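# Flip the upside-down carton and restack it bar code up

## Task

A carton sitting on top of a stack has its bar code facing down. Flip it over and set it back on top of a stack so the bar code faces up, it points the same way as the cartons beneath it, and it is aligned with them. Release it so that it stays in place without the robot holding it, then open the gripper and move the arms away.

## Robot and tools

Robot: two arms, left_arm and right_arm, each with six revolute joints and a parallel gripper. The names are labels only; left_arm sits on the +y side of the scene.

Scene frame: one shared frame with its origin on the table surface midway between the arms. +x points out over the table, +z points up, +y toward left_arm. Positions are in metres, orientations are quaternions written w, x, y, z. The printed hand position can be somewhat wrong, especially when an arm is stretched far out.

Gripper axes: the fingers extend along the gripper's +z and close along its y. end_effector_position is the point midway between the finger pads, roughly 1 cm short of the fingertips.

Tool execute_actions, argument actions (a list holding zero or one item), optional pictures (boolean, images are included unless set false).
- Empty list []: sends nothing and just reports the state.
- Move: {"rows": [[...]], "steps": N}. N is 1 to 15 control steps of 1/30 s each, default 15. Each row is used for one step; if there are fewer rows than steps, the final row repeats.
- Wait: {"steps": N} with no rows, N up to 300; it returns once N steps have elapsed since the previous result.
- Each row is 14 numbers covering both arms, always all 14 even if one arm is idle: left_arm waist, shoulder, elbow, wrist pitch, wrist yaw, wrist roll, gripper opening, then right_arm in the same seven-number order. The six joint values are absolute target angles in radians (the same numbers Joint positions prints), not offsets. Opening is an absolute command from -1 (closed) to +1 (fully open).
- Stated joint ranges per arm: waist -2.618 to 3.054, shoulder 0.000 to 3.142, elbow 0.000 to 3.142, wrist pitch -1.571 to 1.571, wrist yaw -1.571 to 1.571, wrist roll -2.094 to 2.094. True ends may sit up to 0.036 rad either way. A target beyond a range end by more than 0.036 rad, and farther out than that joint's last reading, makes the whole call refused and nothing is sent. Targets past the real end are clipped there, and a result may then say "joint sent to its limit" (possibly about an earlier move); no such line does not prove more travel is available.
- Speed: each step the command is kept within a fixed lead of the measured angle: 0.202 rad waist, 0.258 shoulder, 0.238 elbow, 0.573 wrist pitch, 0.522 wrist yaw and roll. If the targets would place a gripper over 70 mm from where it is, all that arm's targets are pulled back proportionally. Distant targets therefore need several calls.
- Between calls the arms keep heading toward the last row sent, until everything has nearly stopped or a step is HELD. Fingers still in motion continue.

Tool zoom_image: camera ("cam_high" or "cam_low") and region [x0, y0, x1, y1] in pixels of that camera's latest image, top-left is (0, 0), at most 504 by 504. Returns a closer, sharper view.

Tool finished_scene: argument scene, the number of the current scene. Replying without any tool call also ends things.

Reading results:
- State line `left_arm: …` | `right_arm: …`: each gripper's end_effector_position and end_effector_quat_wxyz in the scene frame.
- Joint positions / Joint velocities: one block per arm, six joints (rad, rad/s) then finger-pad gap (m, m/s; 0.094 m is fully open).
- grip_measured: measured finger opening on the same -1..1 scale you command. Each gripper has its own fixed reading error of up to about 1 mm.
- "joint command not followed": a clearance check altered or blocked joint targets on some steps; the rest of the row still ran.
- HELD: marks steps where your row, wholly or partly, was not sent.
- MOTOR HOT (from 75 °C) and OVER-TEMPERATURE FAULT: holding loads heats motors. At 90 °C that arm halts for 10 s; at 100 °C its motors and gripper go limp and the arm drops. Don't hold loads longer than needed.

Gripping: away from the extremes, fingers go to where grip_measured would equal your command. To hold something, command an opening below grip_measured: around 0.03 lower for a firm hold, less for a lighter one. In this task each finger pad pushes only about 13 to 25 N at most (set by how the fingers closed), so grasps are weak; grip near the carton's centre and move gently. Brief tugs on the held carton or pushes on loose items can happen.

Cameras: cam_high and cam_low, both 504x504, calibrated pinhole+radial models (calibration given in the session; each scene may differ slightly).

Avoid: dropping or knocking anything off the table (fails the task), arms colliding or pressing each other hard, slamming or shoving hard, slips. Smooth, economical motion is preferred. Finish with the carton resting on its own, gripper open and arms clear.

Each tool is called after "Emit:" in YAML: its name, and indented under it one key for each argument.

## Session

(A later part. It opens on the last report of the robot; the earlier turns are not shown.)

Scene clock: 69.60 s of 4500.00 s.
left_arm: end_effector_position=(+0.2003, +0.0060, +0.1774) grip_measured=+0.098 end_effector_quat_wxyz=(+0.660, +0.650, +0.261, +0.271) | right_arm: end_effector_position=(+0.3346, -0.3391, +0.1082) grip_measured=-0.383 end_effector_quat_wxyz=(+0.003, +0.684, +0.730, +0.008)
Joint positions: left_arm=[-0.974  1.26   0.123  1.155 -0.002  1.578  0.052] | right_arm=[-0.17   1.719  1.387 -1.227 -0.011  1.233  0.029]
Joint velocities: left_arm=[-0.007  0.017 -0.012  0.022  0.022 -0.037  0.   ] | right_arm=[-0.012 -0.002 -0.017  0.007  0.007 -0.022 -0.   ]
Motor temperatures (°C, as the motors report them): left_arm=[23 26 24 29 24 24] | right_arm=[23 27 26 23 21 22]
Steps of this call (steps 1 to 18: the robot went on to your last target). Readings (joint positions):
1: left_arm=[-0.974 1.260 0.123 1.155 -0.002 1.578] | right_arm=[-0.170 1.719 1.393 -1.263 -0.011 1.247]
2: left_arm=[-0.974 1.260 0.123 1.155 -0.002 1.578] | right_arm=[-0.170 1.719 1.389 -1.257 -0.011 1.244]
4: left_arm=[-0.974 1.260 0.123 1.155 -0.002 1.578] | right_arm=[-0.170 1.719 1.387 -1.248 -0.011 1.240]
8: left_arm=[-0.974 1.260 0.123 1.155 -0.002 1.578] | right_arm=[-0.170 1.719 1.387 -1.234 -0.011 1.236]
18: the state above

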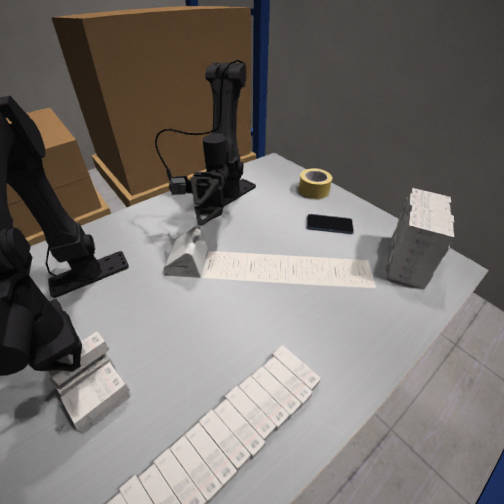

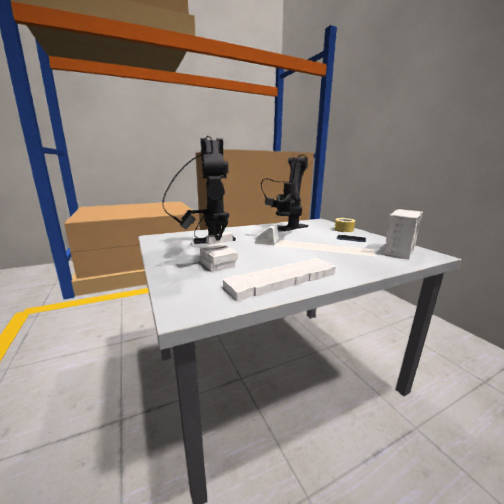

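Emit:
execute_actions:
  actions:
    - {"rows":[[-0.96,1.24,0.11,1.14,0,1.58,0.1,-0.172,1.732,1.37,-1.215,0,1.222,-0.46],[-0.96,1.24,0.11,1.14,0,1.58,0.1,-0.172,1.735,1.36,-1.205,0,1.222,-0.46],[-0.96,1.24,0.11,1.14,0,1.58,0.1,-0.172,1.738,1.35,-1.195,0,1.222,-0.46],[-0.96,1.24,0.11,1.14,0,1.58,0.1,-0.172,1.741,1.34,-1.185,0,1.222,-0.46],[-0.96,1.24,0.11,1.14,0,1.58,0.1,-0.172,1.744,1.33,-1.175,0,1.222,-0.46],[-0.96,1.24,0.11,1.14,0,1.58,0.1,-0.172,1.746,1.322,-1.165,0,1.222,-0.46]]}

Emit:
zoom_image:
  camera: "cam_high"
  region: [30, 320, 130, 420]

Emit:
zoom_image:
  camera: "cam_low"
  region: [190, 220, 250, 280]

Scene clock: 71.57 s of 4500.00 s.
left_arm: end_effector_position=(+0.2003, +0.0060, +0.1774) grip_measured=+0.098 end_effector_quat_wxyz=(+0.660, +0.650, +0.261, +0.271) | right_arm: end_effector_position=(+0.3321, -0.3384, +0.0891) grip_measured=-0.383 end_effector_quat_wxyz=(-0.007, +0.684, +0.730, +0.003)
Joint positions: left_arm=[-0.974  1.26   0.123  1.155 -0.002  1.578  0.052] | right_arm=[-0.17   1.738  1.333 -1.176 -0.011  1.233  0.029]
Joint velocities: left_arm=[-0.007  0.002  0.012  0.007 -0.007 -0.022  0.001] | right_arm=[-0.007  0.002  0.007  0.037 -0.051  0.007  0.   ]
Motor temperatures (°C, as the motors report them): left_arm=[23 26 24 29 24 24] | right_arm=[23 27 26 23 21 22]
Steps of this call (steps 1 to 15: the robot went on to your last target; steps 16 to 44: nothing new was sent; steps 45 to 59: all 15 steps of this action). Readings (joint positions):
45: left_arm=[-0.974 1.260 0.123 1.155 -0.002 1.578] | right_arm=[-0.170 1.719 1.387 -1.226 -0.011 1.233]
46: left_arm=[-0.974 1.260 0.123 1.155 -0.002 1.578] | right_arm=[-0.170 1.719 1.385 -1.224 -0.011 1.233]
48: left_arm=[-0.974 1.260 0.123 1.155 -0.002 1.578] | right_arm=[-0.170 1.719 1.375 -1.212 -0.011 1.233]
52: left_arm=[-0.974 1.260 0.123 1.155 -0.002 1.578] | right_arm=[-0.170 1.726 1.342 -1.191 -0.011 1.233]
59: the state above

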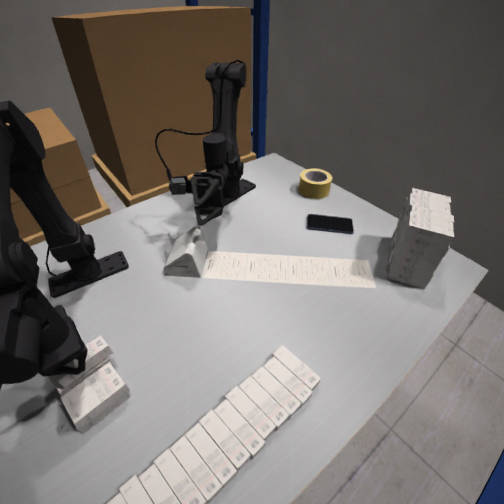

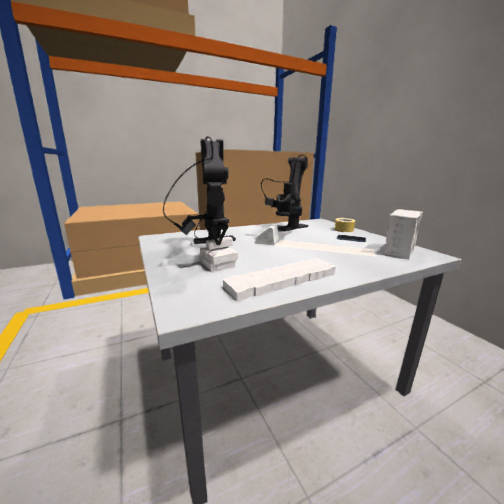

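Region (30, 320, 130, 420) of cam_high's 504x504 image, scaled by 5.040, with more detail than that image has.

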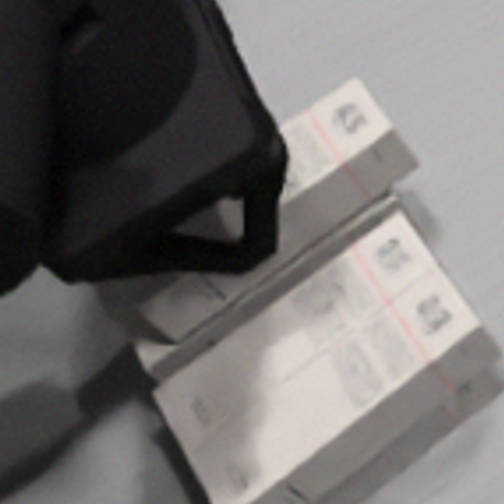

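Region (190, 220, 250, 280) of cam_low's 504x504 image, scaled by 8.400, with more detail than that image has.

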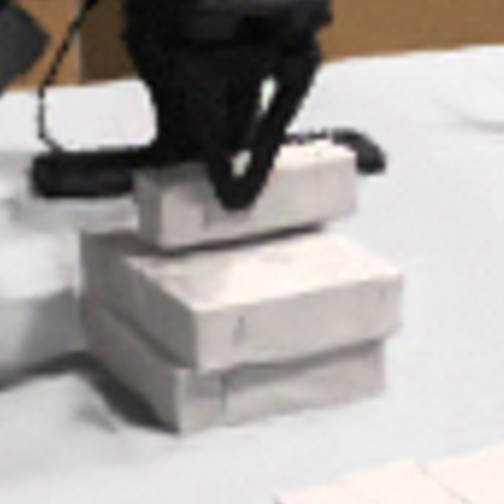

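Emit:
execute_actions:
  actions:
    - {"rows":[[-0.96,1.24,0.11,1.14,0,1.58,0.1,-0.172,1.74,1.35,-1.165,0,1.222,-0.46],[-0.96,1.24,0.11,1.14,0,1.58,0.1,-0.172,1.74,1.365,-1.165,0,1.222,-0.46],[-0.96,1.24,0.11,1.14,0,1.58,0.1,-0.172,1.74,1.375,-1.165,0,1.222,-0.46],[-0.96,1.24,0.11,1.14,0,1.58,0.1,-0.18,1.74,1.375,-1.165,0,1.215,-0.46],[-0.96,1.24,0.11,1.14,0,1.58,0.1,-0.188,1.74,1.375,-1.165,0,1.208,-0.46],[-0.96,1.24,0.11,1.14,0,1.58,0.1,-0.196,1.74,1.375,-1.165,0,1.20,-0.46],[-0.96,1.24,0.11,1.14,0,1.58,0.1,-0.204,1.74,1.375,-1.165,0,1.193,-0.46],[-0.96,1.24,0.11,1.14,0,1.58,0.1,-0.212,1.74,1.375,-1.165,0,1.186,-0.46],[-0.96,1.24,0.11,1.14,0,1.58,0.1,-0.218,1.74,1.375,-1.165,0,1.182,-0.46]]}

Emit:
zoom_image:
  camera: "cam_high"
  region: [30, 320, 130, 420]

Emit:
zoom_image:
  camera: "cam_low"
  region: [190, 220, 250, 280]

Scene clock: 74.47 s of 4500.00 s.
left_arm: end_effector_position=(+0.2003, +0.0060, +0.1774) grip_measured=+0.098 end_effector_quat_wxyz=(+0.660, +0.650, +0.261, +0.271) | right_arm: end_effector_position=(+0.3340, -0.3527, +0.0927) grip_measured=-0.383 end_effector_quat_wxyz=(+0.003, +0.687, +0.727, +0.008)
Joint positions: left_arm=[-0.974  1.26   0.123  1.155 -0.002  1.578  0.052] | right_arm=[-0.212  1.738  1.347 -1.169 -0.011  1.198  0.029]
Joint velocities: left_arm=[-0.012  0.007 -0.002 -0.022  0.007 -0.037 -0.   ] | right_arm=[-0.022  0.007  0.002 -0.022 -0.037 -0.007  0.001]
Motor temperatures (°C, as the motors report them): left_arm=[23 26 24 29 24 24] | right_arm=[23 27 26 23 21 22]
Steps of this call (steps 1 to 15: the robot went on to your last target; steps 16 to 72: nothing new was sent; steps 73 to 87: all 15 steps of this action). Readings (joint positions):
73: left_arm=[-0.974 1.260 0.123 1.155 -0.002 1.578] | right_arm=[-0.170 1.738 1.333 -1.171 -0.011 1.233]
74: left_arm=[-0.974 1.260 0.123 1.155 -0.002 1.578] | right_arm=[-0.170 1.738 1.333 -1.171 -0.011 1.233]
76: left_arm=[-0.974 1.260 0.123 1.155 -0.002 1.578] | right_arm=[-0.170 1.738 1.337 -1.171 -0.011 1.232]
80: left_arm=[-0.974 1.260 0.123 1.155 -0.002 1.578] | right_arm=[-0.182 1.738 1.347 -1.170 -0.011 1.217]
87: the state above

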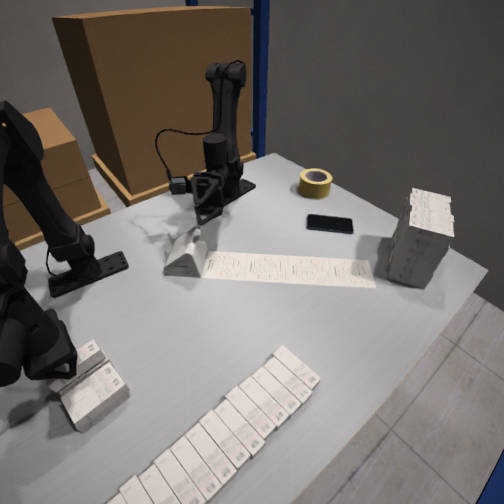

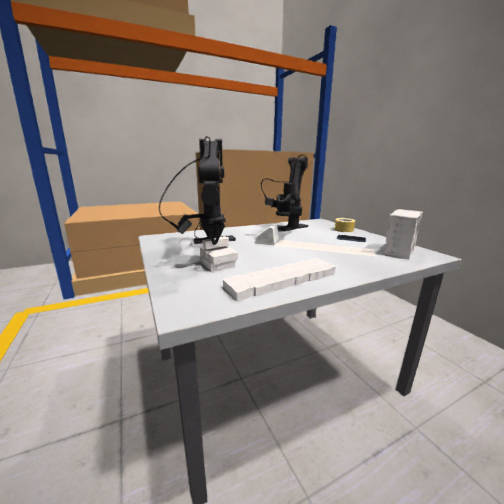

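Region (30, 320, 130, 420) of cam_high's 504x504 image, scaled by 5.040, with more detail than that image has.

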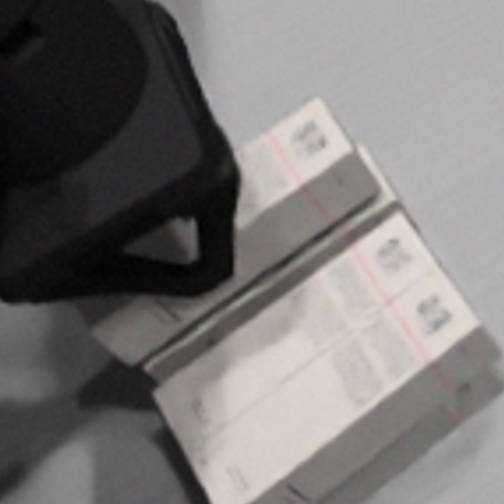

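Region (190, 220, 250, 280) of cam_low's 504x504 image, scaled by 8.400, with more detail than that image has.

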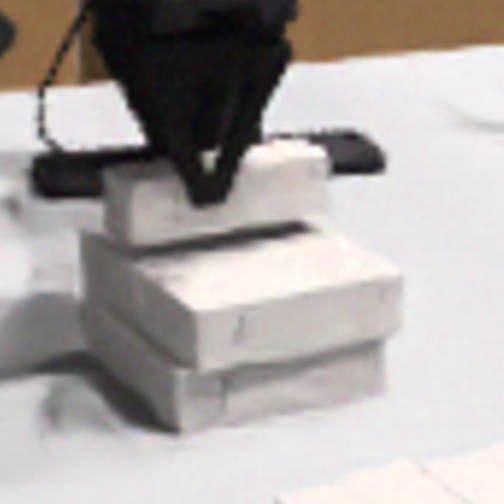

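Emit:
execute_actions:
  actions:
    - {"rows":[[-0.96,1.24,0.11,1.14,0,1.58,0.1,-0.205,1.74,1.36,-1.165,0,1.185,-0.46],[-0.96,1.24,0.11,1.14,0,1.58,0.1,-0.195,1.74,1.36,-1.165,0,1.185,-0.46],[-0.96,1.24,0.11,1.14,0,1.58,0.1,-0.195,1.745,1.36,-1.165,0,1.185,-0.46],[-0.96,1.24,0.11,1.14,0,1.58,0.1,-0.195,1.75,1.36,-1.16,0,1.185,-0.46],[-0.96,1.24,0.11,1.14,0,1.58,0.1,-0.195,1.755,1.36,-1.155,0,1.185,-0.46],[-0.96,1.24,0.11,1.14,0,1.58,0.1,-0.195,1.76,1.36,-1.15,0,1.185,-0.46],[-0.96,1.24,0.11,1.14,0,1.58,0.1,-0.195,1.765,1.36,-1.145,0,1.185,-0.46]]}

Emit:
zoom_image:
  camera: "cam_high"
  region: [30, 320, 130, 420]

Emit:
zoom_image:
  camera: "cam_low"
  region: [190, 220, 250, 280]

Scene clock: 76.70 s of 4500.00 s.
left_arm: end_effector_position=(+0.2003, +0.0060, +0.1774) grip_measured=+0.098 end_effector_quat_wxyz=(+0.660, +0.650, +0.261, +0.271) | right_arm: end_effector_position=(+0.3379, -0.3515, +0.0881) grip_measured=-0.383 end_effector_quat_wxyz=(+0.003, +0.682, +0.731, +0.008)
Joint positions: left_arm=[-0.974  1.26   0.123  1.155 -0.002  1.578  0.052] | right_arm=[-0.205  1.753  1.347 -1.154 -0.011  1.193  0.029]
Joint velocities: left_arm=[-0.017  0.007 -0.017  0.022  0.022 -0.007 -0.   ] | right_arm=[-0.007 -0.002 -0.002 -0.051 -0.051  0.007 -0.001]
Motor temperatures (°C, as the motors report them): left_arm=[23 26 24 29 24 24] | right_arm=[23 27 27 23 21 22]
Steps of this call (steps 1 to 15: the robot went on to your last target; steps 16 to 52: nothing new was sent; steps 53 to 67: all 15 steps of this action). Readings (joint positions):
53: left_arm=[-0.974 1.260 0.123 1.155 -0.002 1.578] | right_arm=[-0.212 1.738 1.347 -1.169 -0.011 1.193]
54: left_arm=[-0.974 1.260 0.123 1.155 -0.002 1.578] | right_arm=[-0.212 1.738 1.347 -1.169 -0.011 1.193]
56: left_arm=[-0.974 1.260 0.123 1.155 -0.002 1.578] | right_arm=[-0.209 1.738 1.347 -1.169 -0.011 1.193]
60: left_arm=[-0.974 1.260 0.123 1.155 -0.002 1.578] | right_arm=[-0.205 1.741 1.347 -1.162 -0.011 1.193]
67: the state above

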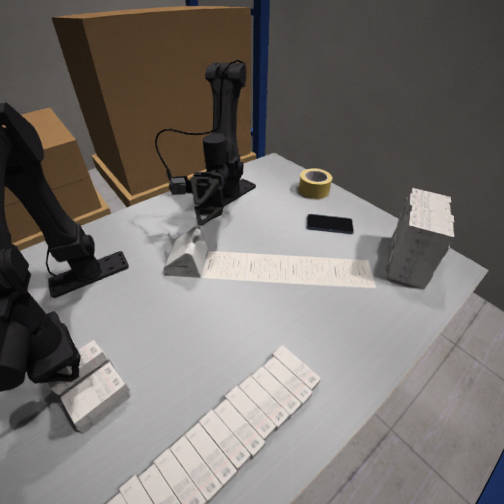

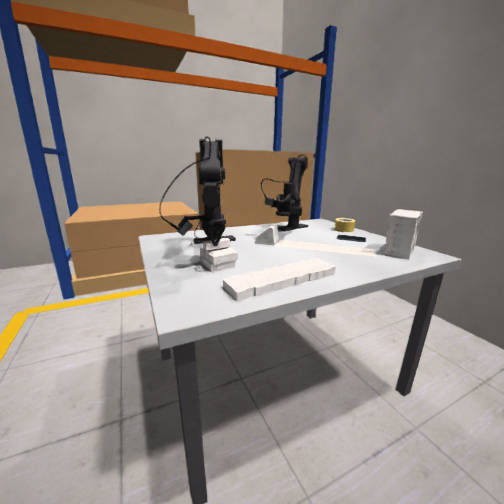

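Region (30, 320, 130, 420) of cam_high's 504x504 image, scaled by 5.040, with more detail than that image has.

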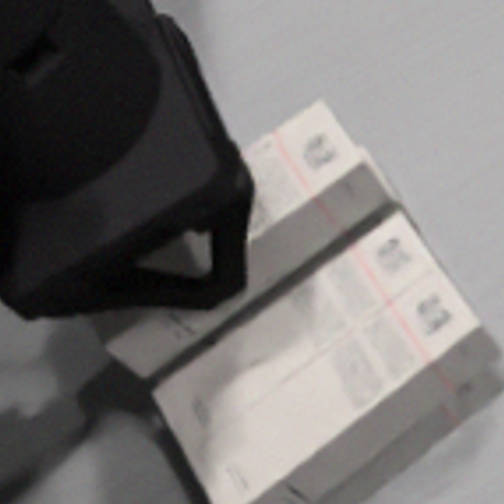

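Region (190, 220, 250, 280) of cam_low's 504x504 image, scaled by 8.400, with more detail than that image has.

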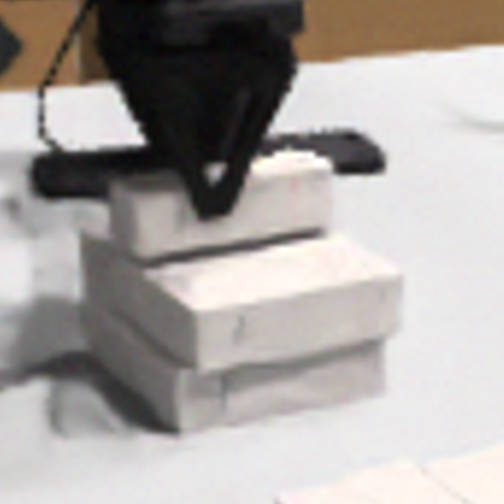

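Emit:
execute_actions:
  actions:
    - {"rows":[[-0.96,1.24,0.11,1.14,0,1.58,0.1,-0.19,1.765,1.36,-1.152,0,1.19,-0.46],[-0.96,1.24,0.11,1.14,0,1.58,0.1,-0.187,1.768,1.36,-1.152,0,1.19,-0.46],[-0.96,1.24,0.11,1.14,0,1.58,0.1,-0.187,1.771,1.36,-1.152,0,1.19,-0.46],[-0.96,1.24,0.11,1.14,0,1.58,0.1,-0.187,1.774,1.36,-1.152,0,1.19,-0.46],[-0.96,1.24,0.11,1.14,0,1.58,0.1,-0.187,1.777,1.36,-1.152,0,1.19,-0.46],[-0.96,1.24,0.11,1.14,0,1.58,0.1,-0.187,1.78,1.36,-1.152,0,1.19,-0.46]]}

Emit:
zoom_image:
  camera: "cam_high"
  region: [30, 320, 130, 420]

Emit:
zoom_image:
  camera: "cam_low"
  region: [190, 220, 250, 280]

Scene clock: 78.73 s of 4500.00 s.
left_arm: end_effector_position=(+0.2003, +0.0060, +0.1774) grip_measured=+0.098 end_effector_quat_wxyz=(+0.660, +0.650, +0.261, +0.271) | right_arm: end_effector_position=(+0.3384, -0.3490, +0.0840) grip_measured=-0.383 end_effector_quat_wxyz=(-0.003, +0.679, +0.734, +0.005)
Joint positions: left_arm=[-0.974  1.26   0.123  1.155 -0.002  1.578  0.052] | right_arm=[-0.197  1.767  1.347 -1.152 -0.011  1.193  0.029]
Joint velocities: left_arm=[-0.012 -0.017 -0.007  0.037 -0.037 -0.022 -0.   ] | right_arm=[-0.002  0.002 -0.017 -0.022 -0.037 -0.066 -0.001]
Motor temperatures (°C, as the motors report them): left_arm=[23 26 24 29 24 24] | right_arm=[23 26 27 23 21 22]
Steps of this call (steps 1 to 15: the robot went on to your last target; steps 16 to 46: nothing new was sent; steps 47 to 61: all 15 steps of this action). Readings (joint positions):
47: left_arm=[-0.974 1.260 0.123 1.155 -0.002 1.578] | right_arm=[-0.205 1.753 1.347 -1.152 -0.011 1.193]
48: left_arm=[-0.974 1.260 0.123 1.155 -0.002 1.578] | right_arm=[-0.205 1.753 1.347 -1.152 -0.011 1.193]
50: left_arm=[-0.974 1.260 0.123 1.155 -0.002 1.578] | right_arm=[-0.202 1.753 1.347 -1.152 -0.011 1.193]
54: left_arm=[-0.974 1.260 0.123 1.155 -0.002 1.578] | right_arm=[-0.197 1.758 1.347 -1.152 -0.011 1.193]
61: the state above

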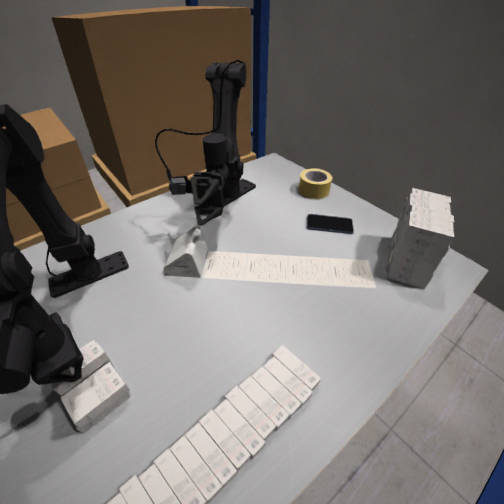

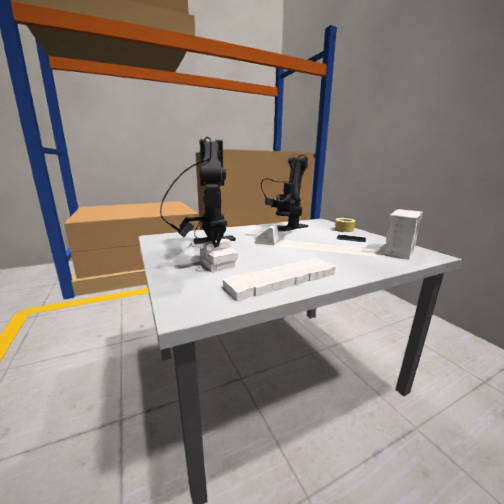

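Region (30, 320, 130, 420) of cam_high's 504x504 image, scaled by 5.040, with more detail than that image has.

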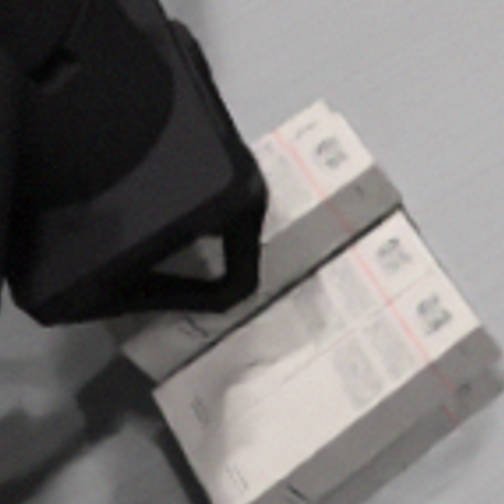

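Region (190, 220, 250, 280) of cam_low's 504x504 image, scaled by 8.400, with more detail than that image has.

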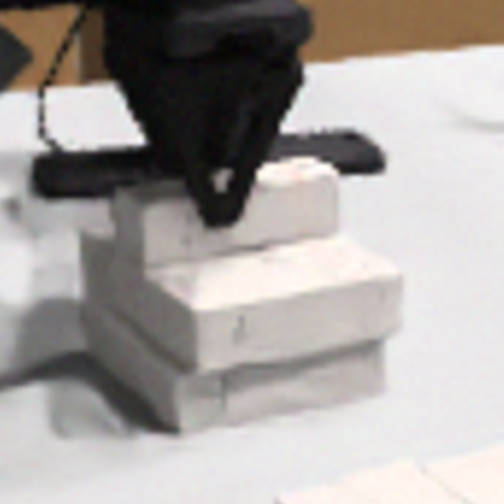

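Emit:
execute_actions:
  actions:
    - {"rows":[[-0.96,1.24,0.11,1.14,0,1.58,0.1,-0.195,1.76,1.36,-1.16,0,1.20,-0.46],[-0.96,1.24,0.11,1.14,0,1.58,0.1,-0.195,1.76,1.36,-1.17,0,1.21,-0.46],[-0.96,1.24,0.11,1.14,0,1.58,0.1,-0.195,1.76,1.36,-1.18,0,1.22,-0.46],[-0.96,1.24,0.11,1.14,0,1.58,0.1,-0.195,1.76,1.36,-1.183,0,1.228,-0.46]]}

Emit:
zoom_image:
  camera: "cam_high"
  region: [30, 320, 130, 420]

Scene clock: 80.47 s of 4500.00 s.
left_arm: end_effector_position=(+0.2003, +0.0060, +0.1774) grip_measured=+0.098 end_effector_quat_wxyz=(+0.660, +0.650, +0.261, +0.271) | right_arm: end_effector_position=(+0.3354, -0.3481, +0.0841) grip_measured=-0.383 end_effector_quat_wxyz=(-0.009, +0.687, +0.726, +0.002)
Joint positions: left_arm=[-0.974  1.26   0.123  1.155 -0.002  1.578  0.052] | right_arm=[-0.197  1.767  1.347 -1.165 -0.011  1.215  0.029]
Joint velocities: left_arm=[-0.002  0.002 -0.002 -0.037 -0.037  0.007 -0.   ] | right_arm=[-0.022  0.002  0.002 -0.066  0.022 -0.037  0.   ]
Motor temperatures (°C, as the motors report them): left_arm=[23 26 24 29 24 24] | right_arm=[23 27 27 23 21 22]
Steps of this call (steps 1 to 15: the robot went on to your last target; steps 16 to 37: nothing new was sent; steps 38 to 52: all 15 steps of this action). Readings (joint positions):
38: left_arm=[-0.974 1.260 0.123 1.155 -0.002 1.578] | right_arm=[-0.197 1.767 1.347 -1.152 -0.011 1.193]
39: left_arm=[-0.974 1.260 0.123 1.155 -0.002 1.578] | right_arm=[-0.197 1.767 1.347 -1.153 -0.011 1.194]
41: left_arm=[-0.974 1.260 0.123 1.155 -0.002 1.578] | right_arm=[-0.197 1.767 1.347 -1.156 -0.011 1.200]
45: left_arm=[-0.974 1.260 0.123 1.155 -0.002 1.578] | right_arm=[-0.197 1.767 1.347 -1.163 -0.011 1.210]
52: the state above

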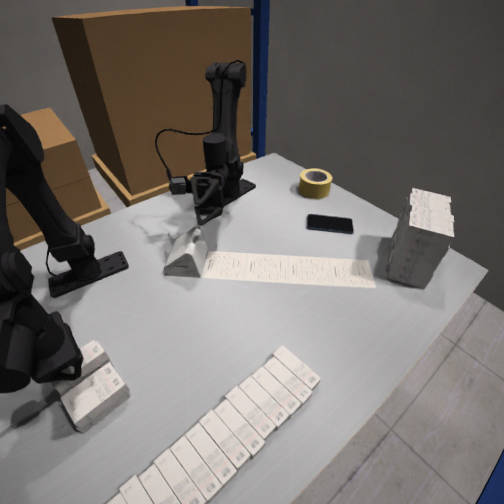

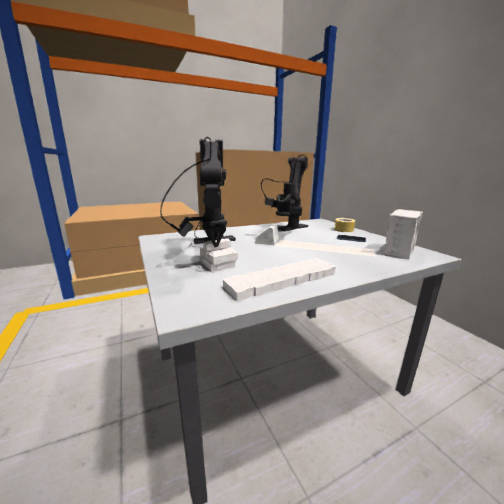

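Region (30, 320, 130, 420) of cam_high's 504x504 image, scaled by 5.040, with more detail than that image has.

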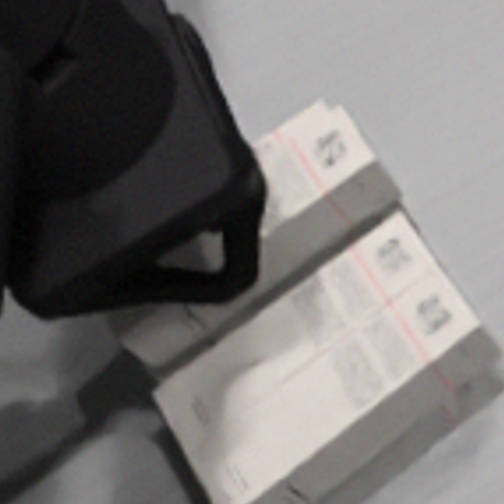

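Emit:
execute_actions:
  actions:
    - {"rows":[[-0.96,1.24,0.11,1.14,0,1.58,0.1,-0.205,1.765,1.36,-1.17,0,1.22,-0.46],[-0.96,1.24,0.11,1.14,0,1.58,0.1,-0.211,1.765,1.36,-1.17,0,1.22,-0.46],[-0.96,1.24,0.11,1.14,0,1.58,0.1,-0.211,1.77,1.36,-1.165,0,1.22,-0.46],[-0.96,1.24,0.11,1.14,0,1.58,0.1,-0.211,1.775,1.36,-1.16,0,1.22,-0.46],[-0.96,1.24,0.11,1.14,0,1.58,0.1,-0.211,1.78,1.36,-1.155,0,1.22,-0.46],[-0.96,1.24,0.11,1.14,0,1.58,0.1,-0.211,1.785,1.36,-1.152,0,1.22,-0.46],[-0.96,1.24,0.11,1.14,0,1.58,0.1,-0.211,1.788,1.36,-1.152,0,1.22,-0.46],[-0.96,1.24,0.11,1.14,0,1.58,0.1,-0.211,1.788,1.36,-1.152,0,1.22,-0.46],[-0.96,1.24,0.11,1.14,0,1.58,0.1,-0.211,1.788,1.36,-1.152,0,1.22,-0.46],[-0.96,1.24,0.11,1.14,0,1.58,0.1,-0.211,1.788,1.36,-1.152,0,1.22,-0.42],[-0.96,1.24,0.11,1.14,0,1.58,0.1,-0.211,1.788,1.36,-1.152,0,1.22,-0.38],[-0.96,1.24,0.11,1.14,0,1.58,0.1,-0.211,1.788,1.36,-1.152,0,1.22,-0.34],[-0.96,1.24,0.11,1.14,0,1.58,0.1,-0.211,1.788,1.36,-1.152,0,1.22,-0.28],[-0.96,1.24,0.11,1.14,0,1.58,0.1,-0.211,1.788,1.36,-1.152,0,1.22,-0.2],[-0.96,1.24,0.11,1.14,0,1.58,0.1,-0.211,1.788,1.36,-1.152,0,1.22,-0.1]]}
  pictures: false

Emit:
execute_actions:
  actions:
    - {"rows":[[-0.96,1.24,0.11,1.14,0,1.58,0.1,-0.211,1.77,1.37,-1.16,0,1.22,0],[-0.96,1.24,0.11,1.14,0,1.58,0.1,-0.211,1.76,1.385,-1.18,0,1.22,0],[-0.96,1.24,0.11,1.14,0,1.58,0.1,-0.211,1.75,1.40,-1.20,0,1.22,0],[-0.96,1.24,0.11,1.14,0,1.58,0.1,-0.211,1.74,1.415,-1.225,0,1.22,0],[-0.96,1.24,0.11,1.14,0,1.58,0.1,-0.211,1.73,1.43,-1.25,0,1.22,0],[-0.96,1.24,0.11,1.14,0,1.58,0.1,-0.211,1.72,1.445,-1.275,0,1.22,0],[-0.96,1.24,0.11,1.14,0,1.58,0.1,-0.211,1.71,1.46,-1.30,0,1.22,0],[-0.96,1.24,0.11,1.14,0,1.58,0.1,-0.211,1.70,1.475,-1.325,0,1.22,0],[-0.96,1.24,0.11,1.14,0,1.58,0.1,-0.215,1.685,1.485,-1.35,0,1.22,0],[-0.96,1.24,0.11,1.14,0,1.58,0.1,-0.23,1.67,1.495,-1.375,0,1.22,0],[-0.96,1.24,0.11,1.14,0,1.58,0.1,-0.26,1.65,1.50,-1.40,0,1.22,0],[-0.96,1.24,0.11,1.14,0,1.58,0.1,-0.30,1.63,1.50,-1.42,0,1.22,0],[-0.96,1.24,0.11,1.14,0,1.58,0.1,-0.35,1.61,1.50,-1.44,0,1.22,0],[-0.96,1.24,0.11,1.14,0,1.58,0.1,-0.41,1.59,1.50,-1.46,0,1.22,0],[-0.96,1.24,0.11,1.14,0,1.58,0.1,-0.5,1.57,1.50,-1.47,0,1.22,0]]}
  pictures: false

Emit:
execute_actions:
  actions:
    - {"steps":12}

Emit:
zoom_image:
  camera: "cam_high"
  region: [30, 320, 130, 420]

Emit:
zoom_image:
  camera: "cam_low"
  region: [190, 220, 250, 280]

Scene clock: 85.10 s of 4500.00 s.
left_arm: end_effector_position=(+0.2003, +0.0060, +0.1774) grip_measured=+0.098 end_effector_quat_wxyz=(+0.660, +0.650, +0.261, +0.271) | right_arm: end_effector_position=(+0.3366, -0.3485, +0.0841) grip_measured=-0.167 end_effector_quat_wxyz=(-0.007, +0.688, +0.726, +0.003)
Joint positions: left_arm=[-0.974  1.26   0.123  1.155 -0.002  1.578  0.052] | right_arm=[-0.197  1.767  1.347 -1.16  -0.011  1.216  0.039]
Joint velocities: left_arm=[-0.012  0.012 -0.017 -0.095 -0.022 -0.051 -0.002] | right_arm=[ 0.007 -0.007 -0.007  0.051 -0.007 -0.007  0.132]
Motor temperatures (°C, as the motors report them): left_arm=[23 26 24 29 24 24] | right_arm=[23 27 27 23 21 22]
Steps of this call (steps 1 to 15: the robot went on to your last target; steps 16 to 90: nothing new was sent; then 1.13 s passed at rest; steps 91 to 105: all 15 steps of this action). Readings (joint positions):
91: left_arm=[-0.974 1.260 0.123 1.155 -0.002 1.578] | right_arm=[-0.197 1.767 1.347 -1.165 -0.011 1.216]
92: left_arm=[-0.974 1.260 0.123 1.155 -0.002 1.578] | right_arm=[-0.197 1.767 1.347 -1.165 -0.011 1.216]
94: left_arm=[-0.974 1.260 0.123 1.155 -0.002 1.578] | right_arm=[-0.197 1.767 1.347 -1.165 -0.011 1.216]
98: left_arm=[-0.974 1.260 0.123 1.155 -0.002 1.578] | right_arm=[-0.197 1.767 1.347 -1.163 -0.011 1.216]
105: the state above

Scene clock: 85.60 s of 4500.00 s.
left_arm: end_effector_position=(+0.2003, +0.0060, +0.1774) grip_measured=+0.098 end_effector_quat_wxyz=(+0.660, +0.650, +0.261, +0.271) | right_arm: end_effector_position=(+0.3067, -0.3806, +0.1541) grip_measured=-0.002 end_effector_quat_wxyz=(+0.018, +0.736, +0.676, +0.021)
Joint positions: left_arm=[-0.974  1.26   0.123  1.155 -0.002  1.578  0.052] | right_arm=[-0.337  1.636  1.475 -1.363 -0.025  1.216  0.047]
Joint velocities: left_arm=[ 0.007  0.002  0.012  0.007 -0.051 -0.007  0.   ] | right_arm=[-1.629 -0.632  0.042 -0.476 -0.095  0.081 -0.   ]
Motor temperatures (°C, as the motors report them): left_arm=[23 26 24 29 24 24] | right_arm=[23 27 27 23 21 22]
Steps of this call (steps 1 to 15: all 15 steps of this action). Readings (joint positions):
1: left_arm=[-0.974 1.260 0.123 1.155 -0.002 1.578] | right_arm=[-0.197 1.767 1.347 -1.160 -0.011 1.216]
2: left_arm=[-0.974 1.260 0.123 1.155 -0.002 1.578] | right_arm=[-0.197 1.767 1.347 -1.161 -0.011 1.216]
4: left_arm=[-0.974 1.260 0.123 1.155 -0.002 1.578] | right_arm=[-0.197 1.767 1.358 -1.175 -0.011 1.216]
8: left_arm=[-0.974 1.260 0.123 1.155 -0.002 1.578] | right_arm=[-0.197 1.756 1.416 -1.233 -0.011 1.216]
15: the state above

Scene clock: 86.00 s of 4500.00 s.
left_arm: end_effector_position=(+0.2003, +0.0060, +0.1774) grip_measured=+0.098 end_effector_quat_wxyz=(+0.660, +0.650, +0.261, +0.271) | right_arm: end_effector_position=(+0.2603, -0.4149, +0.1697) grip_measured=-0.002 end_effector_quat_wxyz=(+0.008, +0.792, +0.610, +0.006)
Joint positions: left_arm=[-0.974  1.26   0.123  1.155 -0.002  1.578  0.052] | right_arm=[-0.509  1.581  1.482 -1.454 -0.006  1.216  0.047]
Joint velocities: left_arm=[-0.012  0.007 -0.002  0.022  0.051 -0.022  0.001] | right_arm=[-0.012 -0.007 -0.002 -0.081  0.037  0.007  0.   ]
Motor temperatures (°C, as the motors report them): left_arm=[23 26 24 29 24 24] | right_arm=[23 27 27 23 21 22]
Steps of this call (steps 1 to 12: the robot went on to your last target). Readings (joint positions):
1: left_arm=[-0.974 1.260 0.123 1.155 -0.002 1.578] | right_arm=[-0.396 1.616 1.477 -1.379 -0.024 1.216]
2: left_arm=[-0.974 1.260 0.123 1.155 -0.002 1.578] | right_arm=[-0.452 1.601 1.479 -1.394 -0.019 1.216]
4: left_arm=[-0.974 1.260 0.123 1.155 -0.002 1.578] | right_arm=[-0.516 1.584 1.482 -1.419 -0.004 1.216]
8: left_arm=[-0.974 1.260 0.123 1.155 -0.002 1.578] | right_arm=[-0.514 1.581 1.482 -1.446 -0.003 1.216]
12: the state above

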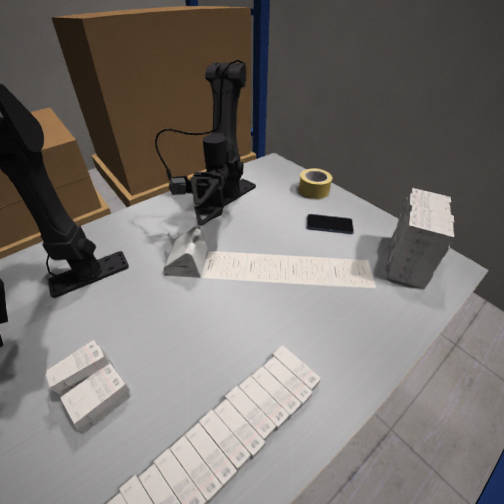

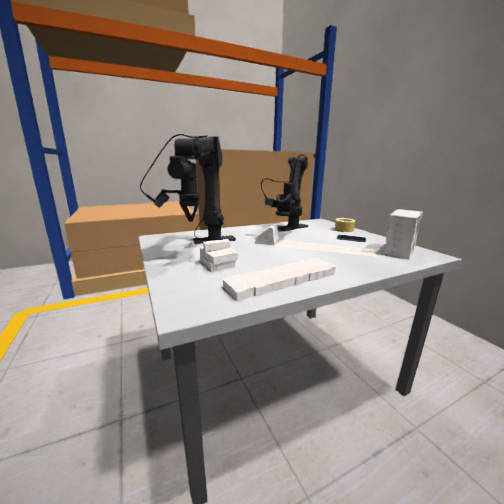

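Region (30, 320, 130, 420) of cam_high's 504x504 image, scaled by 5.040, with more detail than that image has.

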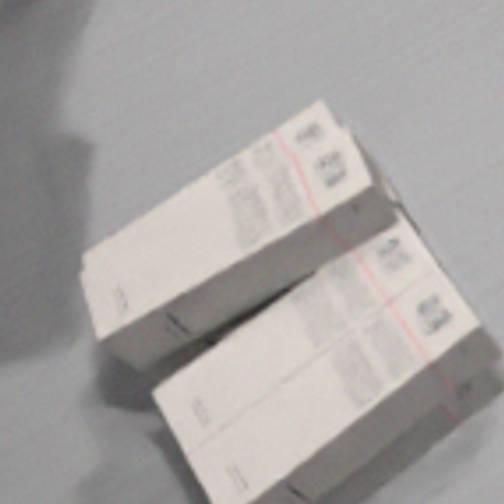

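Region (190, 220, 250, 280) of cam_low's 504x504 image, scaled by 8.400, with more detail than that image has.

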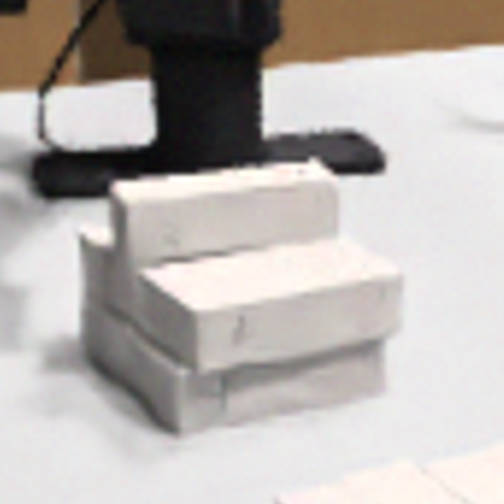

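Emit:
execute_actions:
  actions:
    - {"rows":[[-0.96,1.24,0.11,1.14,0,1.58,0.1,-0.49,1.59,1.49,-1.45,0,1.216,0.1],[-0.96,1.24,0.11,1.14,0,1.58,0.1,-0.46,1.605,1.49,-1.44,0,1.216,0.2],[-0.96,1.24,0.11,1.14,0,1.58,0.1,-0.43,1.62,1.49,-1.43,0,1.216,0.3],[-0.96,1.24,0.11,1.14,0,1.58,0.1,-0.40,1.635,1.49,-1.415,0,1.216,0.4],[-0.96,1.24,0.11,1.14,0,1.58,0.1,-0.37,1.65,1.49,-1.40,0,1.216,0.4],[-0.96,1.24,0.11,1.14,0,1.58,0.1,-0.34,1.665,1.49,-1.385,0,1.216,0.4],[-0.96,1.24,0.11,1.14,0,1.58,0.1,-0.31,1.68,1.49,-1.37,0,1.216,0.4],[-0.96,1.24,0.11,1.14,0,1.58,0.1,-0.28,1.695,1.49,-1.355,0,1.216,0.4],[-0.96,1.24,0.11,1.14,0,1.58,0.1,-0.255,1.71,1.49,-1.34,0,1.216,0.4],[-0.96,1.24,0.11,1.14,0,1.58,0.1,-0.235,1.72,1.485,-1.325,0,1.216,0.4],[-0.96,1.24,0.11,1.14,0,1.58,0.1,-0.215,1.73,1.475,-1.31,0,1.216,0.4],[-0.96,1.24,0.11,1.14,0,1.58,0.1,-0.20,1.74,1.465,-1.295,0,1.216,0.4],[-0.96,1.24,0.11,1.14,0,1.58,0.1,-0.192,1.745,1.455,-1.28,0,1.216,0.4],[-0.96,1.24,0.11,1.14,0,1.58,0.1,-0.187,1.75,1.445,-1.265,0,1.216,0.4],[-0.96,1.24,0.11,1.14,0,1.58,0.1,-0.187,1.755,1.435,-1.25,0,1.216,0.4]]}
  pictures: false

Emit:
execute_actions:
  actions:
    - {"rows":[[-0.96,1.24,0.11,1.14,0,1.58,0.1,-0.187,1.758,1.425,-1.24,0,1.216,0.4],[-0.96,1.24,0.11,1.14,0,1.58,0.1,-0.187,1.761,1.415,-1.23,0,1.216,0.4],[-0.96,1.24,0.11,1.14,0,1.58,0.1,-0.187,1.764,1.405,-1.22,0,1.216,0.4],[-0.96,1.24,0.11,1.14,0,1.58,0.1,-0.187,1.767,1.395,-1.21,0,1.216,0.4],[-0.96,1.24,0.11,1.14,0,1.58,0.1,-0.187,1.77,1.385,-1.20,0,1.216,0.4],[-0.96,1.24,0.11,1.14,0,1.58,0.1,-0.187,1.772,1.375,-1.19,0,1.216,0.4],[-0.96,1.24,0.11,1.14,0,1.58,0.1,-0.187,1.774,1.365,-1.18,0,1.216,0.4],[-0.96,1.24,0.11,1.14,0,1.58,0.1,-0.187,1.776,1.355,-1.17,0,1.216,0.4],[-0.96,1.24,0.11,1.14,0,1.58,0.1,-0.187,1.778,1.345,-1.162,0,1.216,0.4],[-0.96,1.24,0.11,1.14,0,1.58,0.1,-0.187,1.778,1.337,-1.156,0,1.216,0.4]]}
  pictures: false

Emit:
execute_actions:
  actions:
    - {"steps":10}
  pictures: false

Scene clock: 89.30 s of 4500.00 s.
left_arm: end_effector_position=(+0.2003, +0.0060, +0.1774) grip_measured=+0.098 end_effector_quat_wxyz=(+0.660, +0.650, +0.261, +0.271) | right_arm: end_effector_position=(+0.3337, -0.3457, +0.1219) grip_measured=+0.398 end_effector_quat_wxyz=(-0.008, +0.686, +0.728, +0.003)
Joint positions: left_arm=[-0.974  1.26   0.123  1.155 -0.002  1.578  0.052] | right_arm=[-0.192  1.74   1.466 -1.308 -0.013  1.216  0.066]
Joint velocities: left_arm=[-0.007  0.002 -0.012 -0.037 -0.051 -0.037  0.001] | right_arm=[ 0.222  0.129 -0.256  0.462 -0.081 -0.037 -0.   ]
Motor temperatures (°C, as the motors report them): left_arm=[23 26 24 30 24 24] | right_arm=[23 27 27 23 21 22]
Steps of this call (steps 1 to 30: the robot went on to your last target; steps 31 to 84: nothing new was sent; steps 85 to 99: all 15 steps of this action). Readings (joint positions):
85: left_arm=[-0.974 1.260 0.123 1.155 -0.002 1.578] | right_arm=[-0.509 1.581 1.482 -1.458 -0.006 1.216]
86: left_arm=[-0.974 1.260 0.123 1.155 -0.002 1.578] | right_arm=[-0.504 1.581 1.482 -1.457 -0.006 1.216]
88: left_arm=[-0.974 1.260 0.123 1.155 -0.002 1.578] | right_arm=[-0.473 1.587 1.482 -1.452 -0.004 1.216]
92: left_arm=[-0.974 1.260 0.123 1.155 -0.002 1.578] | right_arm=[-0.348 1.641 1.482 -1.415 -0.005 1.216]
99: the state above

Scene clock: 89.80 s of 4500.00 s.
left_arm: end_effector_position=(+0.2003, +0.0060, +0.1774) grip_measured=+0.098 end_effector_quat_wxyz=(+0.660, +0.650, +0.261, +0.271) | right_arm: end_effector_position=(+0.3340, -0.3436, +0.0842) grip_measured=+0.398 end_effector_quat_wxyz=(-0.015, +0.684, +0.730, +0.001)
Joint positions: left_arm=[-0.974  1.26   0.123  1.155 -0.002  1.578  0.052] | right_arm=[-0.186  1.769  1.349 -1.178 -0.014  1.216  0.066]
Joint velocities: left_arm=[-0.007 -0.007 -0.027  0.022  0.022  0.051  0.001] | right_arm=[ 0.002  0.002 -0.002  0.081 -0.022  0.051 -0.   ]
Motor temperatures (°C, as the motors report them): left_arm=[23 26 24 30 24 24] | right_arm=[23 27 27 23 21 22]
Steps of this call (steps 1 to 15: all 15 steps of this action). Readings (joint positions):
1: left_arm=[-0.974 1.260 0.123 1.155 -0.002 1.578] | right_arm=[-0.188 1.744 1.457 -1.294 -0.014 1.216]
2: left_arm=[-0.974 1.260 0.123 1.155 -0.002 1.578] | right_arm=[-0.186 1.746 1.447 -1.282 -0.014 1.216]
4: left_arm=[-0.974 1.260 0.123 1.155 -0.002 1.578] | right_arm=[-0.186 1.748 1.428 -1.260 -0.014 1.216]
8: left_arm=[-0.974 1.260 0.123 1.155 -0.002 1.578] | right_arm=[-0.186 1.755 1.389 -1.220 -0.014 1.216]
15: the state above

Scene clock: 90.13 s of 4500.00 s.
left_arm: end_effector_position=(+0.2003, +0.0060, +0.1774) grip_measured=+0.098 end_effector_quat_wxyz=(+0.660, +0.650, +0.261, +0.271) | right_arm: end_effector_position=(+0.3373, -0.3446, +0.0841) grip_measured=+0.398 end_effector_quat_wxyz=(-0.009, +0.684, +0.730, +0.004)
Joint positions: left_arm=[-0.974  1.26   0.123  1.155 -0.002  1.578  0.052] | right_arm=[-0.186  1.769  1.349 -1.164 -0.014  1.216  0.066]
Joint velocities: left_arm=[-0.007  0.017  0.007  0.022 -0.037 -0.037 -0.001] | right_arm=[ 0.012  0.017 -0.012 -0.007 -0.007 -0.051  0.001]
Motor temperatures (°C, as the motors report them): left_arm=[23 26 24 30 24 24] | right_arm=[23 27 27 23 21 22]
Steps of this call (steps 1 to 10: the robot went on to your last target). Readings (joint positions):
1: left_arm=[-0.974 1.260 0.123 1.155 -0.002 1.578] | right_arm=[-0.186 1.769 1.349 -1.175 -0.014 1.216]
2: left_arm=[-0.974 1.260 0.123 1.155 -0.002 1.578] | right_arm=[-0.186 1.769 1.349 -1.172 -0.014 1.216]
4: left_arm=[-0.974 1.260 0.123 1.155 -0.002 1.578] | right_arm=[-0.186 1.769 1.349 -1.168 -0.014 1.216]
8: left_arm=[-0.974 1.260 0.123 1.155 -0.002 1.578] | right_arm=[-0.186 1.769 1.349 -1.165 -0.014 1.216]
10: the state above

Adjust roll +0.011, x back slightly, close.

Emit:
execute_actions:
  actions:
    - {"rows":[[-0.96,1.24,0.11,1.14,0,1.58,0.1,-0.187,1.77,1.35,-1.175,0,1.23,0.3],[-0.96,1.24,0.11,1.14,0,1.58,0.1,-0.187,1.77,1.35,-1.183,0,1.238,0.2],[-0.96,1.24,0.11,1.14,0,1.58,0.1,-0.187,1.77,1.35,-1.183,0,1.238,0.1],[-0.96,1.24,0.11,1.14,0,1.58,0.1,-0.187,1.77,1.35,-1.183,0,1.238,0.03],[-0.96,1.24,0.11,1.14,0,1.58,0.1,-0.187,1.77,1.35,-1.183,0,1.238,-0.04],[-0.96,1.24,0.11,1.14,0,1.58,0.1,-0.187,1.77,1.35,-1.183,0,1.238,-0.1],[-0.96,1.24,0.11,1.14,0,1.58,0.1,-0.187,1.77,1.35,-1.183,0,1.238,-0.16],[-0.96,1.24,0.11,1.14,0,1.58,0.1,-0.187,1.77,1.35,-1.183,0,1.238,-0.21],[-0.96,1.24,0.11,1.14,0,1.58,0.1,-0.187,1.77,1.35,-1.183,0,1.238,-0.26],[-0.96,1.24,0.11,1.14,0,1.58,0.1,-0.187,1.77,1.35,-1.183,0,1.238,-0.30],[-0.96,1.24,0.11,1.14,0,1.58,0.1,-0.187,1.77,1.35,-1.183,0,1.238,-0.34],[-0.96,1.24,0.11,1.14,0,1.58,0.1,-0.187,1.77,1.35,-1.183,0,1.238,-0.38],[-0.96,1.24,0.11,1.14,0,1.58,0.1,-0.187,1.77,1.35,-1.183,0,1.238,-0.42],[-0.96,1.24,0.11,1.14,0,1.58,0.1,-0.187,1.77,1.35,-1.183,0,1.238,-0.46]]}

Emit:
zoom_image:
  camera: "cam_high"
  region: [30, 320, 130, 420]

Scene clock: 92.70 s of 4500.00 s.
left_arm: end_effector_position=(+0.2003, +0.0060, +0.1774) grip_measured=+0.098 end_effector_quat_wxyz=(+0.660, +0.650, +0.261, +0.271) | right_arm: end_effector_position=(+0.3358, -0.3441, +0.0841) grip_measured=-0.398 end_effector_quat_wxyz=(-0.012, +0.687, +0.726, +0.002)
Joint positions: left_arm=[-0.974  1.26   0.123  1.155 -0.002  1.578  0.052] | right_arm=[-0.186  1.769  1.349 -1.17  -0.014  1.226  0.028]
Joint velocities: left_arm=[ 0.007  0.007 -0.007 -0.051 -0.007  0.037  0.001] | right_arm=[-0.002 -0.007 -0.007 -0.022  0.081  0.007  0.   ]
Motor temperatures (°C, as the motors report them): left_arm=[23 26 24 30 24 24] | right_arm=[23 27 27 23 21 22]
Steps of this call (steps 1 to 30: the robot went on to your last target; steps 31 to 62: nothing new was sent; steps 63 to 77: all 15 steps of this action). Readings (joint positions):
63: left_arm=[-0.974 1.260 0.123 1.155 -0.002 1.578] | right_arm=[-0.186 1.769 1.349 -1.163 -0.014 1.217]
64: left_arm=[-0.974 1.260 0.123 1.155 -0.002 1.578] | right_arm=[-0.186 1.769 1.349 -1.163 -0.014 1.218]
66: left_arm=[-0.974 1.260 0.123 1.155 -0.002 1.578] | right_arm=[-0.186 1.769 1.349 -1.166 -0.014 1.221]
70: left_arm=[-0.974 1.260 0.123 1.155 -0.002 1.578] | right_arm=[-0.186 1.769 1.349 -1.169 -0.014 1.224]
77: the state above

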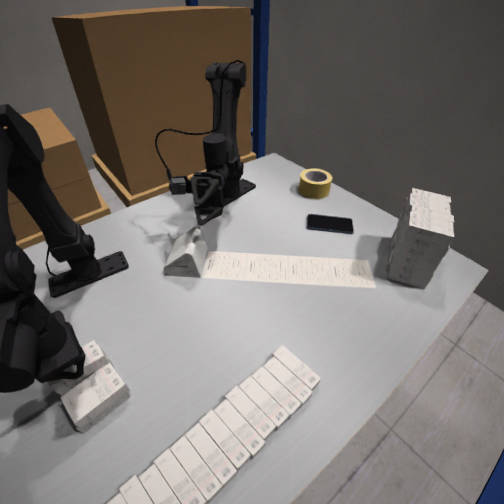

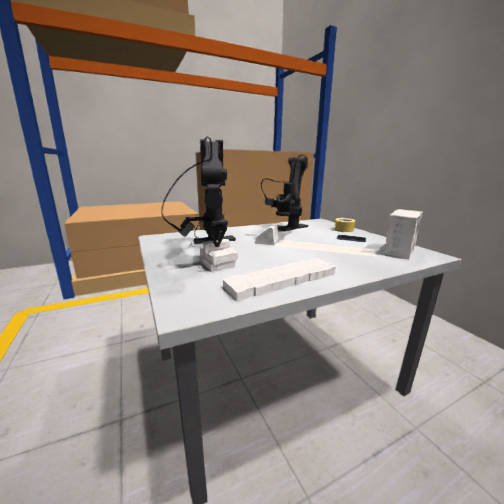

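Region (30, 320, 130, 420) of cam_high's 504x504 image, scaled by 5.040, with more detail than that image has.

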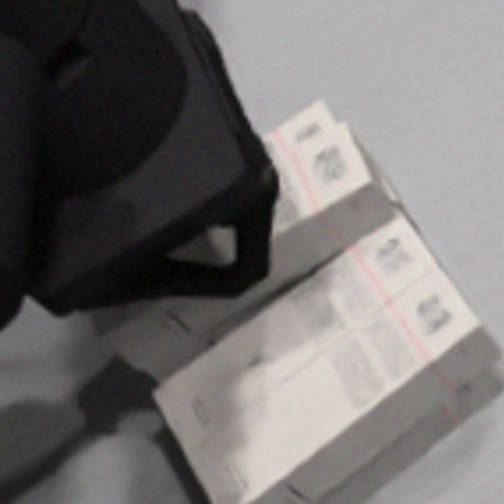

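Emit:
execute_actions:
  actions:
    - {"rows":[[-0.96,1.24,0.11,1.14,0,1.58,0.1,-0.18,1.77,1.35,-1.19,0,1.238,-0.46],[-0.96,1.24,0.11,1.14,0,1.58,0.1,-0.172,1.77,1.35,-1.198,0,1.238,-0.46],[-0.96,1.24,0.11,1.14,0,1.58,0.1,-0.165,1.77,1.35,-1.203,0,1.245,-0.46]]}

Emit:
zoom_image:
  camera: "cam_high"
  region: [30, 320, 130, 420]

Scene clock: 94.63 s of 4500.00 s.
left_arm: end_effector_position=(+0.2003, +0.0060, +0.1774) grip_measured=+0.098 end_effector_quat_wxyz=(+0.660, +0.650, +0.261, +0.271) | right_arm: end_effector_position=(+0.3329, -0.3394, +0.0842) grip_measured=-0.398 end_effector_quat_wxyz=(-0.019, +0.685, +0.728, -0.002)
Joint positions: left_arm=[-0.974  1.26   0.123  1.155 -0.002  1.578  0.052] | right_arm=[-0.175  1.769  1.349 -1.186 -0.014  1.233  0.028]
Joint velocities: left_arm=[-0.007 -0.002 -0.017  0.066  0.007  0.051 -0.   ] | right_arm=[-0.007  0.007 -0.002 -0.037 -0.037 -0.022  0.001]
Motor temperatures (°C, as the motors report them): left_arm=[23 26 24 30 24 24] | right_arm=[23 27 27 23 21 22]
Steps of this call (steps 1 to 15: the robot went on to your last target; steps 16 to 43: nothing new was sent; steps 44 to 58: all 15 steps of this action). Readings (joint positions):
44: left_arm=[-0.974 1.260 0.123 1.155 -0.002 1.578] | right_arm=[-0.186 1.769 1.349 -1.171 -0.014 1.226]
45: left_arm=[-0.974 1.260 0.123 1.155 -0.002 1.578] | right_arm=[-0.186 1.769 1.349 -1.172 -0.014 1.226]
47: left_arm=[-0.974 1.260 0.123 1.155 -0.002 1.578] | right_arm=[-0.184 1.769 1.349 -1.178 -0.014 1.229]
51: left_arm=[-0.974 1.260 0.123 1.155 -0.002 1.578] | right_arm=[-0.175 1.769 1.349 -1.184 -0.014 1.232]
58: the state above

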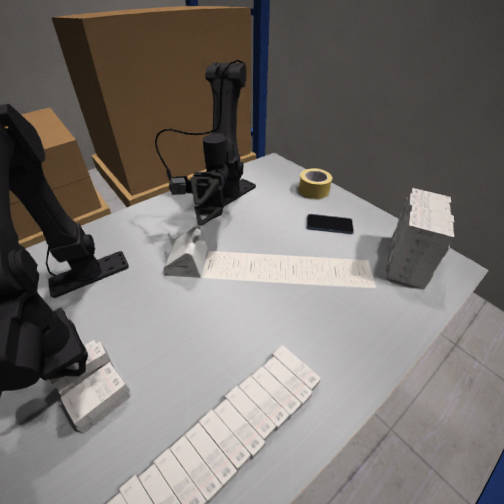

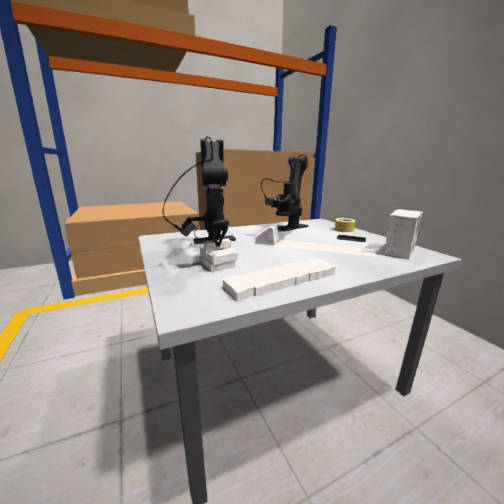

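Region (30, 320, 130, 420) of cam_high's 504x504 image, scaled by 5.040, with more detail than that image has.

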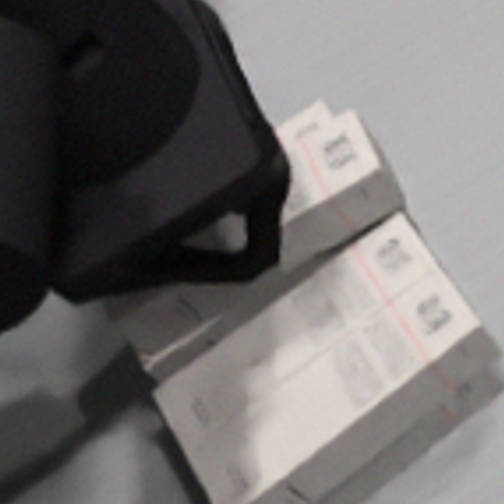

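Emit:
execute_actions:
  actions:
    - {"rows":[[-0.96,1.24,0.11,1.14,0,1.58,0.1,-0.18,1.77,1.35,-1.19,0,1.22,-0.46],[-0.96,1.24,0.11,1.14,0,1.58,0.1,-0.188,1.77,1.35,-1.19,0,1.205,-0.46],[-0.96,1.24,0.11,1.14,0,1.58,0.1,-0.194,1.77,1.35,-1.19,0,1.195,-0.46]]}

Emit:
zoom_image:
  camera: "cam_high"
  region: [30, 320, 130, 420]

Scene clock: 102.07 s of 4500.00 s.
left_arm: end_effector_position=(+0.2003, +0.0060, +0.1774) grip_measured=+0.098 end_effector_quat_wxyz=(+0.660, +0.650, +0.261, +0.271) | right_arm: end_effector_position=(+0.3322, -0.3422, +0.0842) grip_measured=-0.398 end_effector_quat_wxyz=(-0.019, +0.679, +0.734, -0.001)
Joint positions: left_arm=[-0.974  1.26   0.123  1.155 -0.002  1.578  0.052] | right_arm=[-0.184  1.769  1.349 -1.186 -0.014  1.207  0.028]
Joint velocities: left_arm=[-0.002 -0.007  0.022 -0.022 -0.051  0.007 -0.   ] | right_arm=[-0.012  0.002 -0.002 -0.007 -0.081  0.081 -0.   ]
Motor temperatures (°C, as the motors report them): left_arm=[23 26 24 30 24 24] | right_arm=[23 27 27 23 21 22]
Steps of this call (steps 1 to 15: the robot went on to your last target; steps 16 to 90: nothing new was sent; then 3.93 s passed at rest; steps 91 to 105: all 15 steps of this action). Readings (joint positions):
91: left_arm=[-0.974 1.260 0.123 1.155 -0.002 1.578] | right_arm=[-0.175 1.769 1.349 -1.186 -0.014 1.233]
92: left_arm=[-0.974 1.260 0.123 1.155 -0.002 1.578] | right_arm=[-0.175 1.769 1.349 -1.186 -0.014 1.230]
94: left_arm=[-0.974 1.260 0.123 1.155 -0.002 1.578] | right_arm=[-0.177 1.769 1.349 -1.186 -0.014 1.222]
98: left_arm=[-0.974 1.260 0.123 1.155 -0.002 1.578] | right_arm=[-0.183 1.769 1.349 -1.186 -0.014 1.212]
105: the state above

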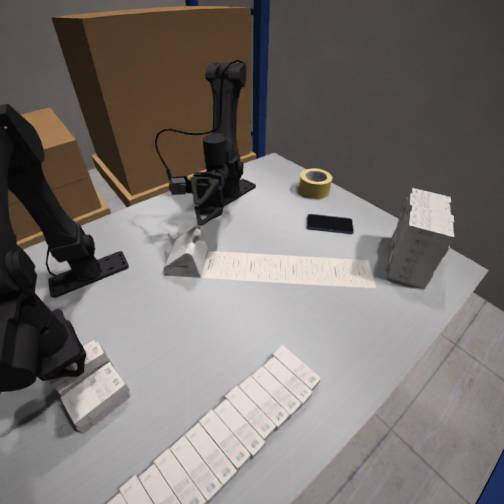

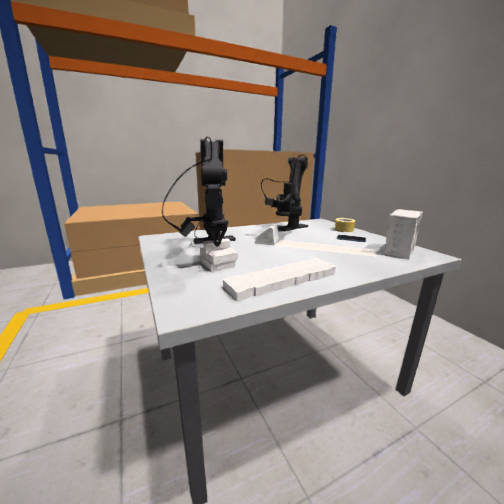

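Region (30, 320, 130, 420) of cam_high's 504x504 image, scaled by 5.040, with more detail than that image has.

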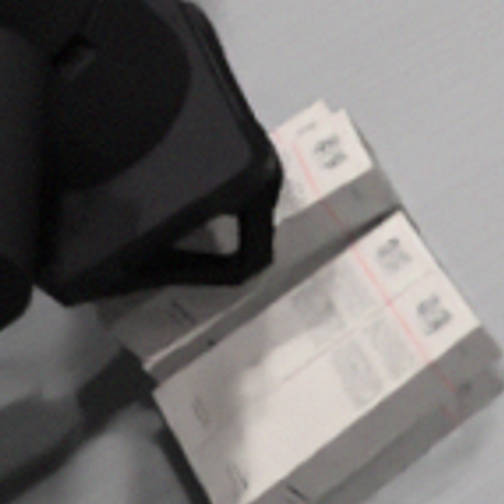

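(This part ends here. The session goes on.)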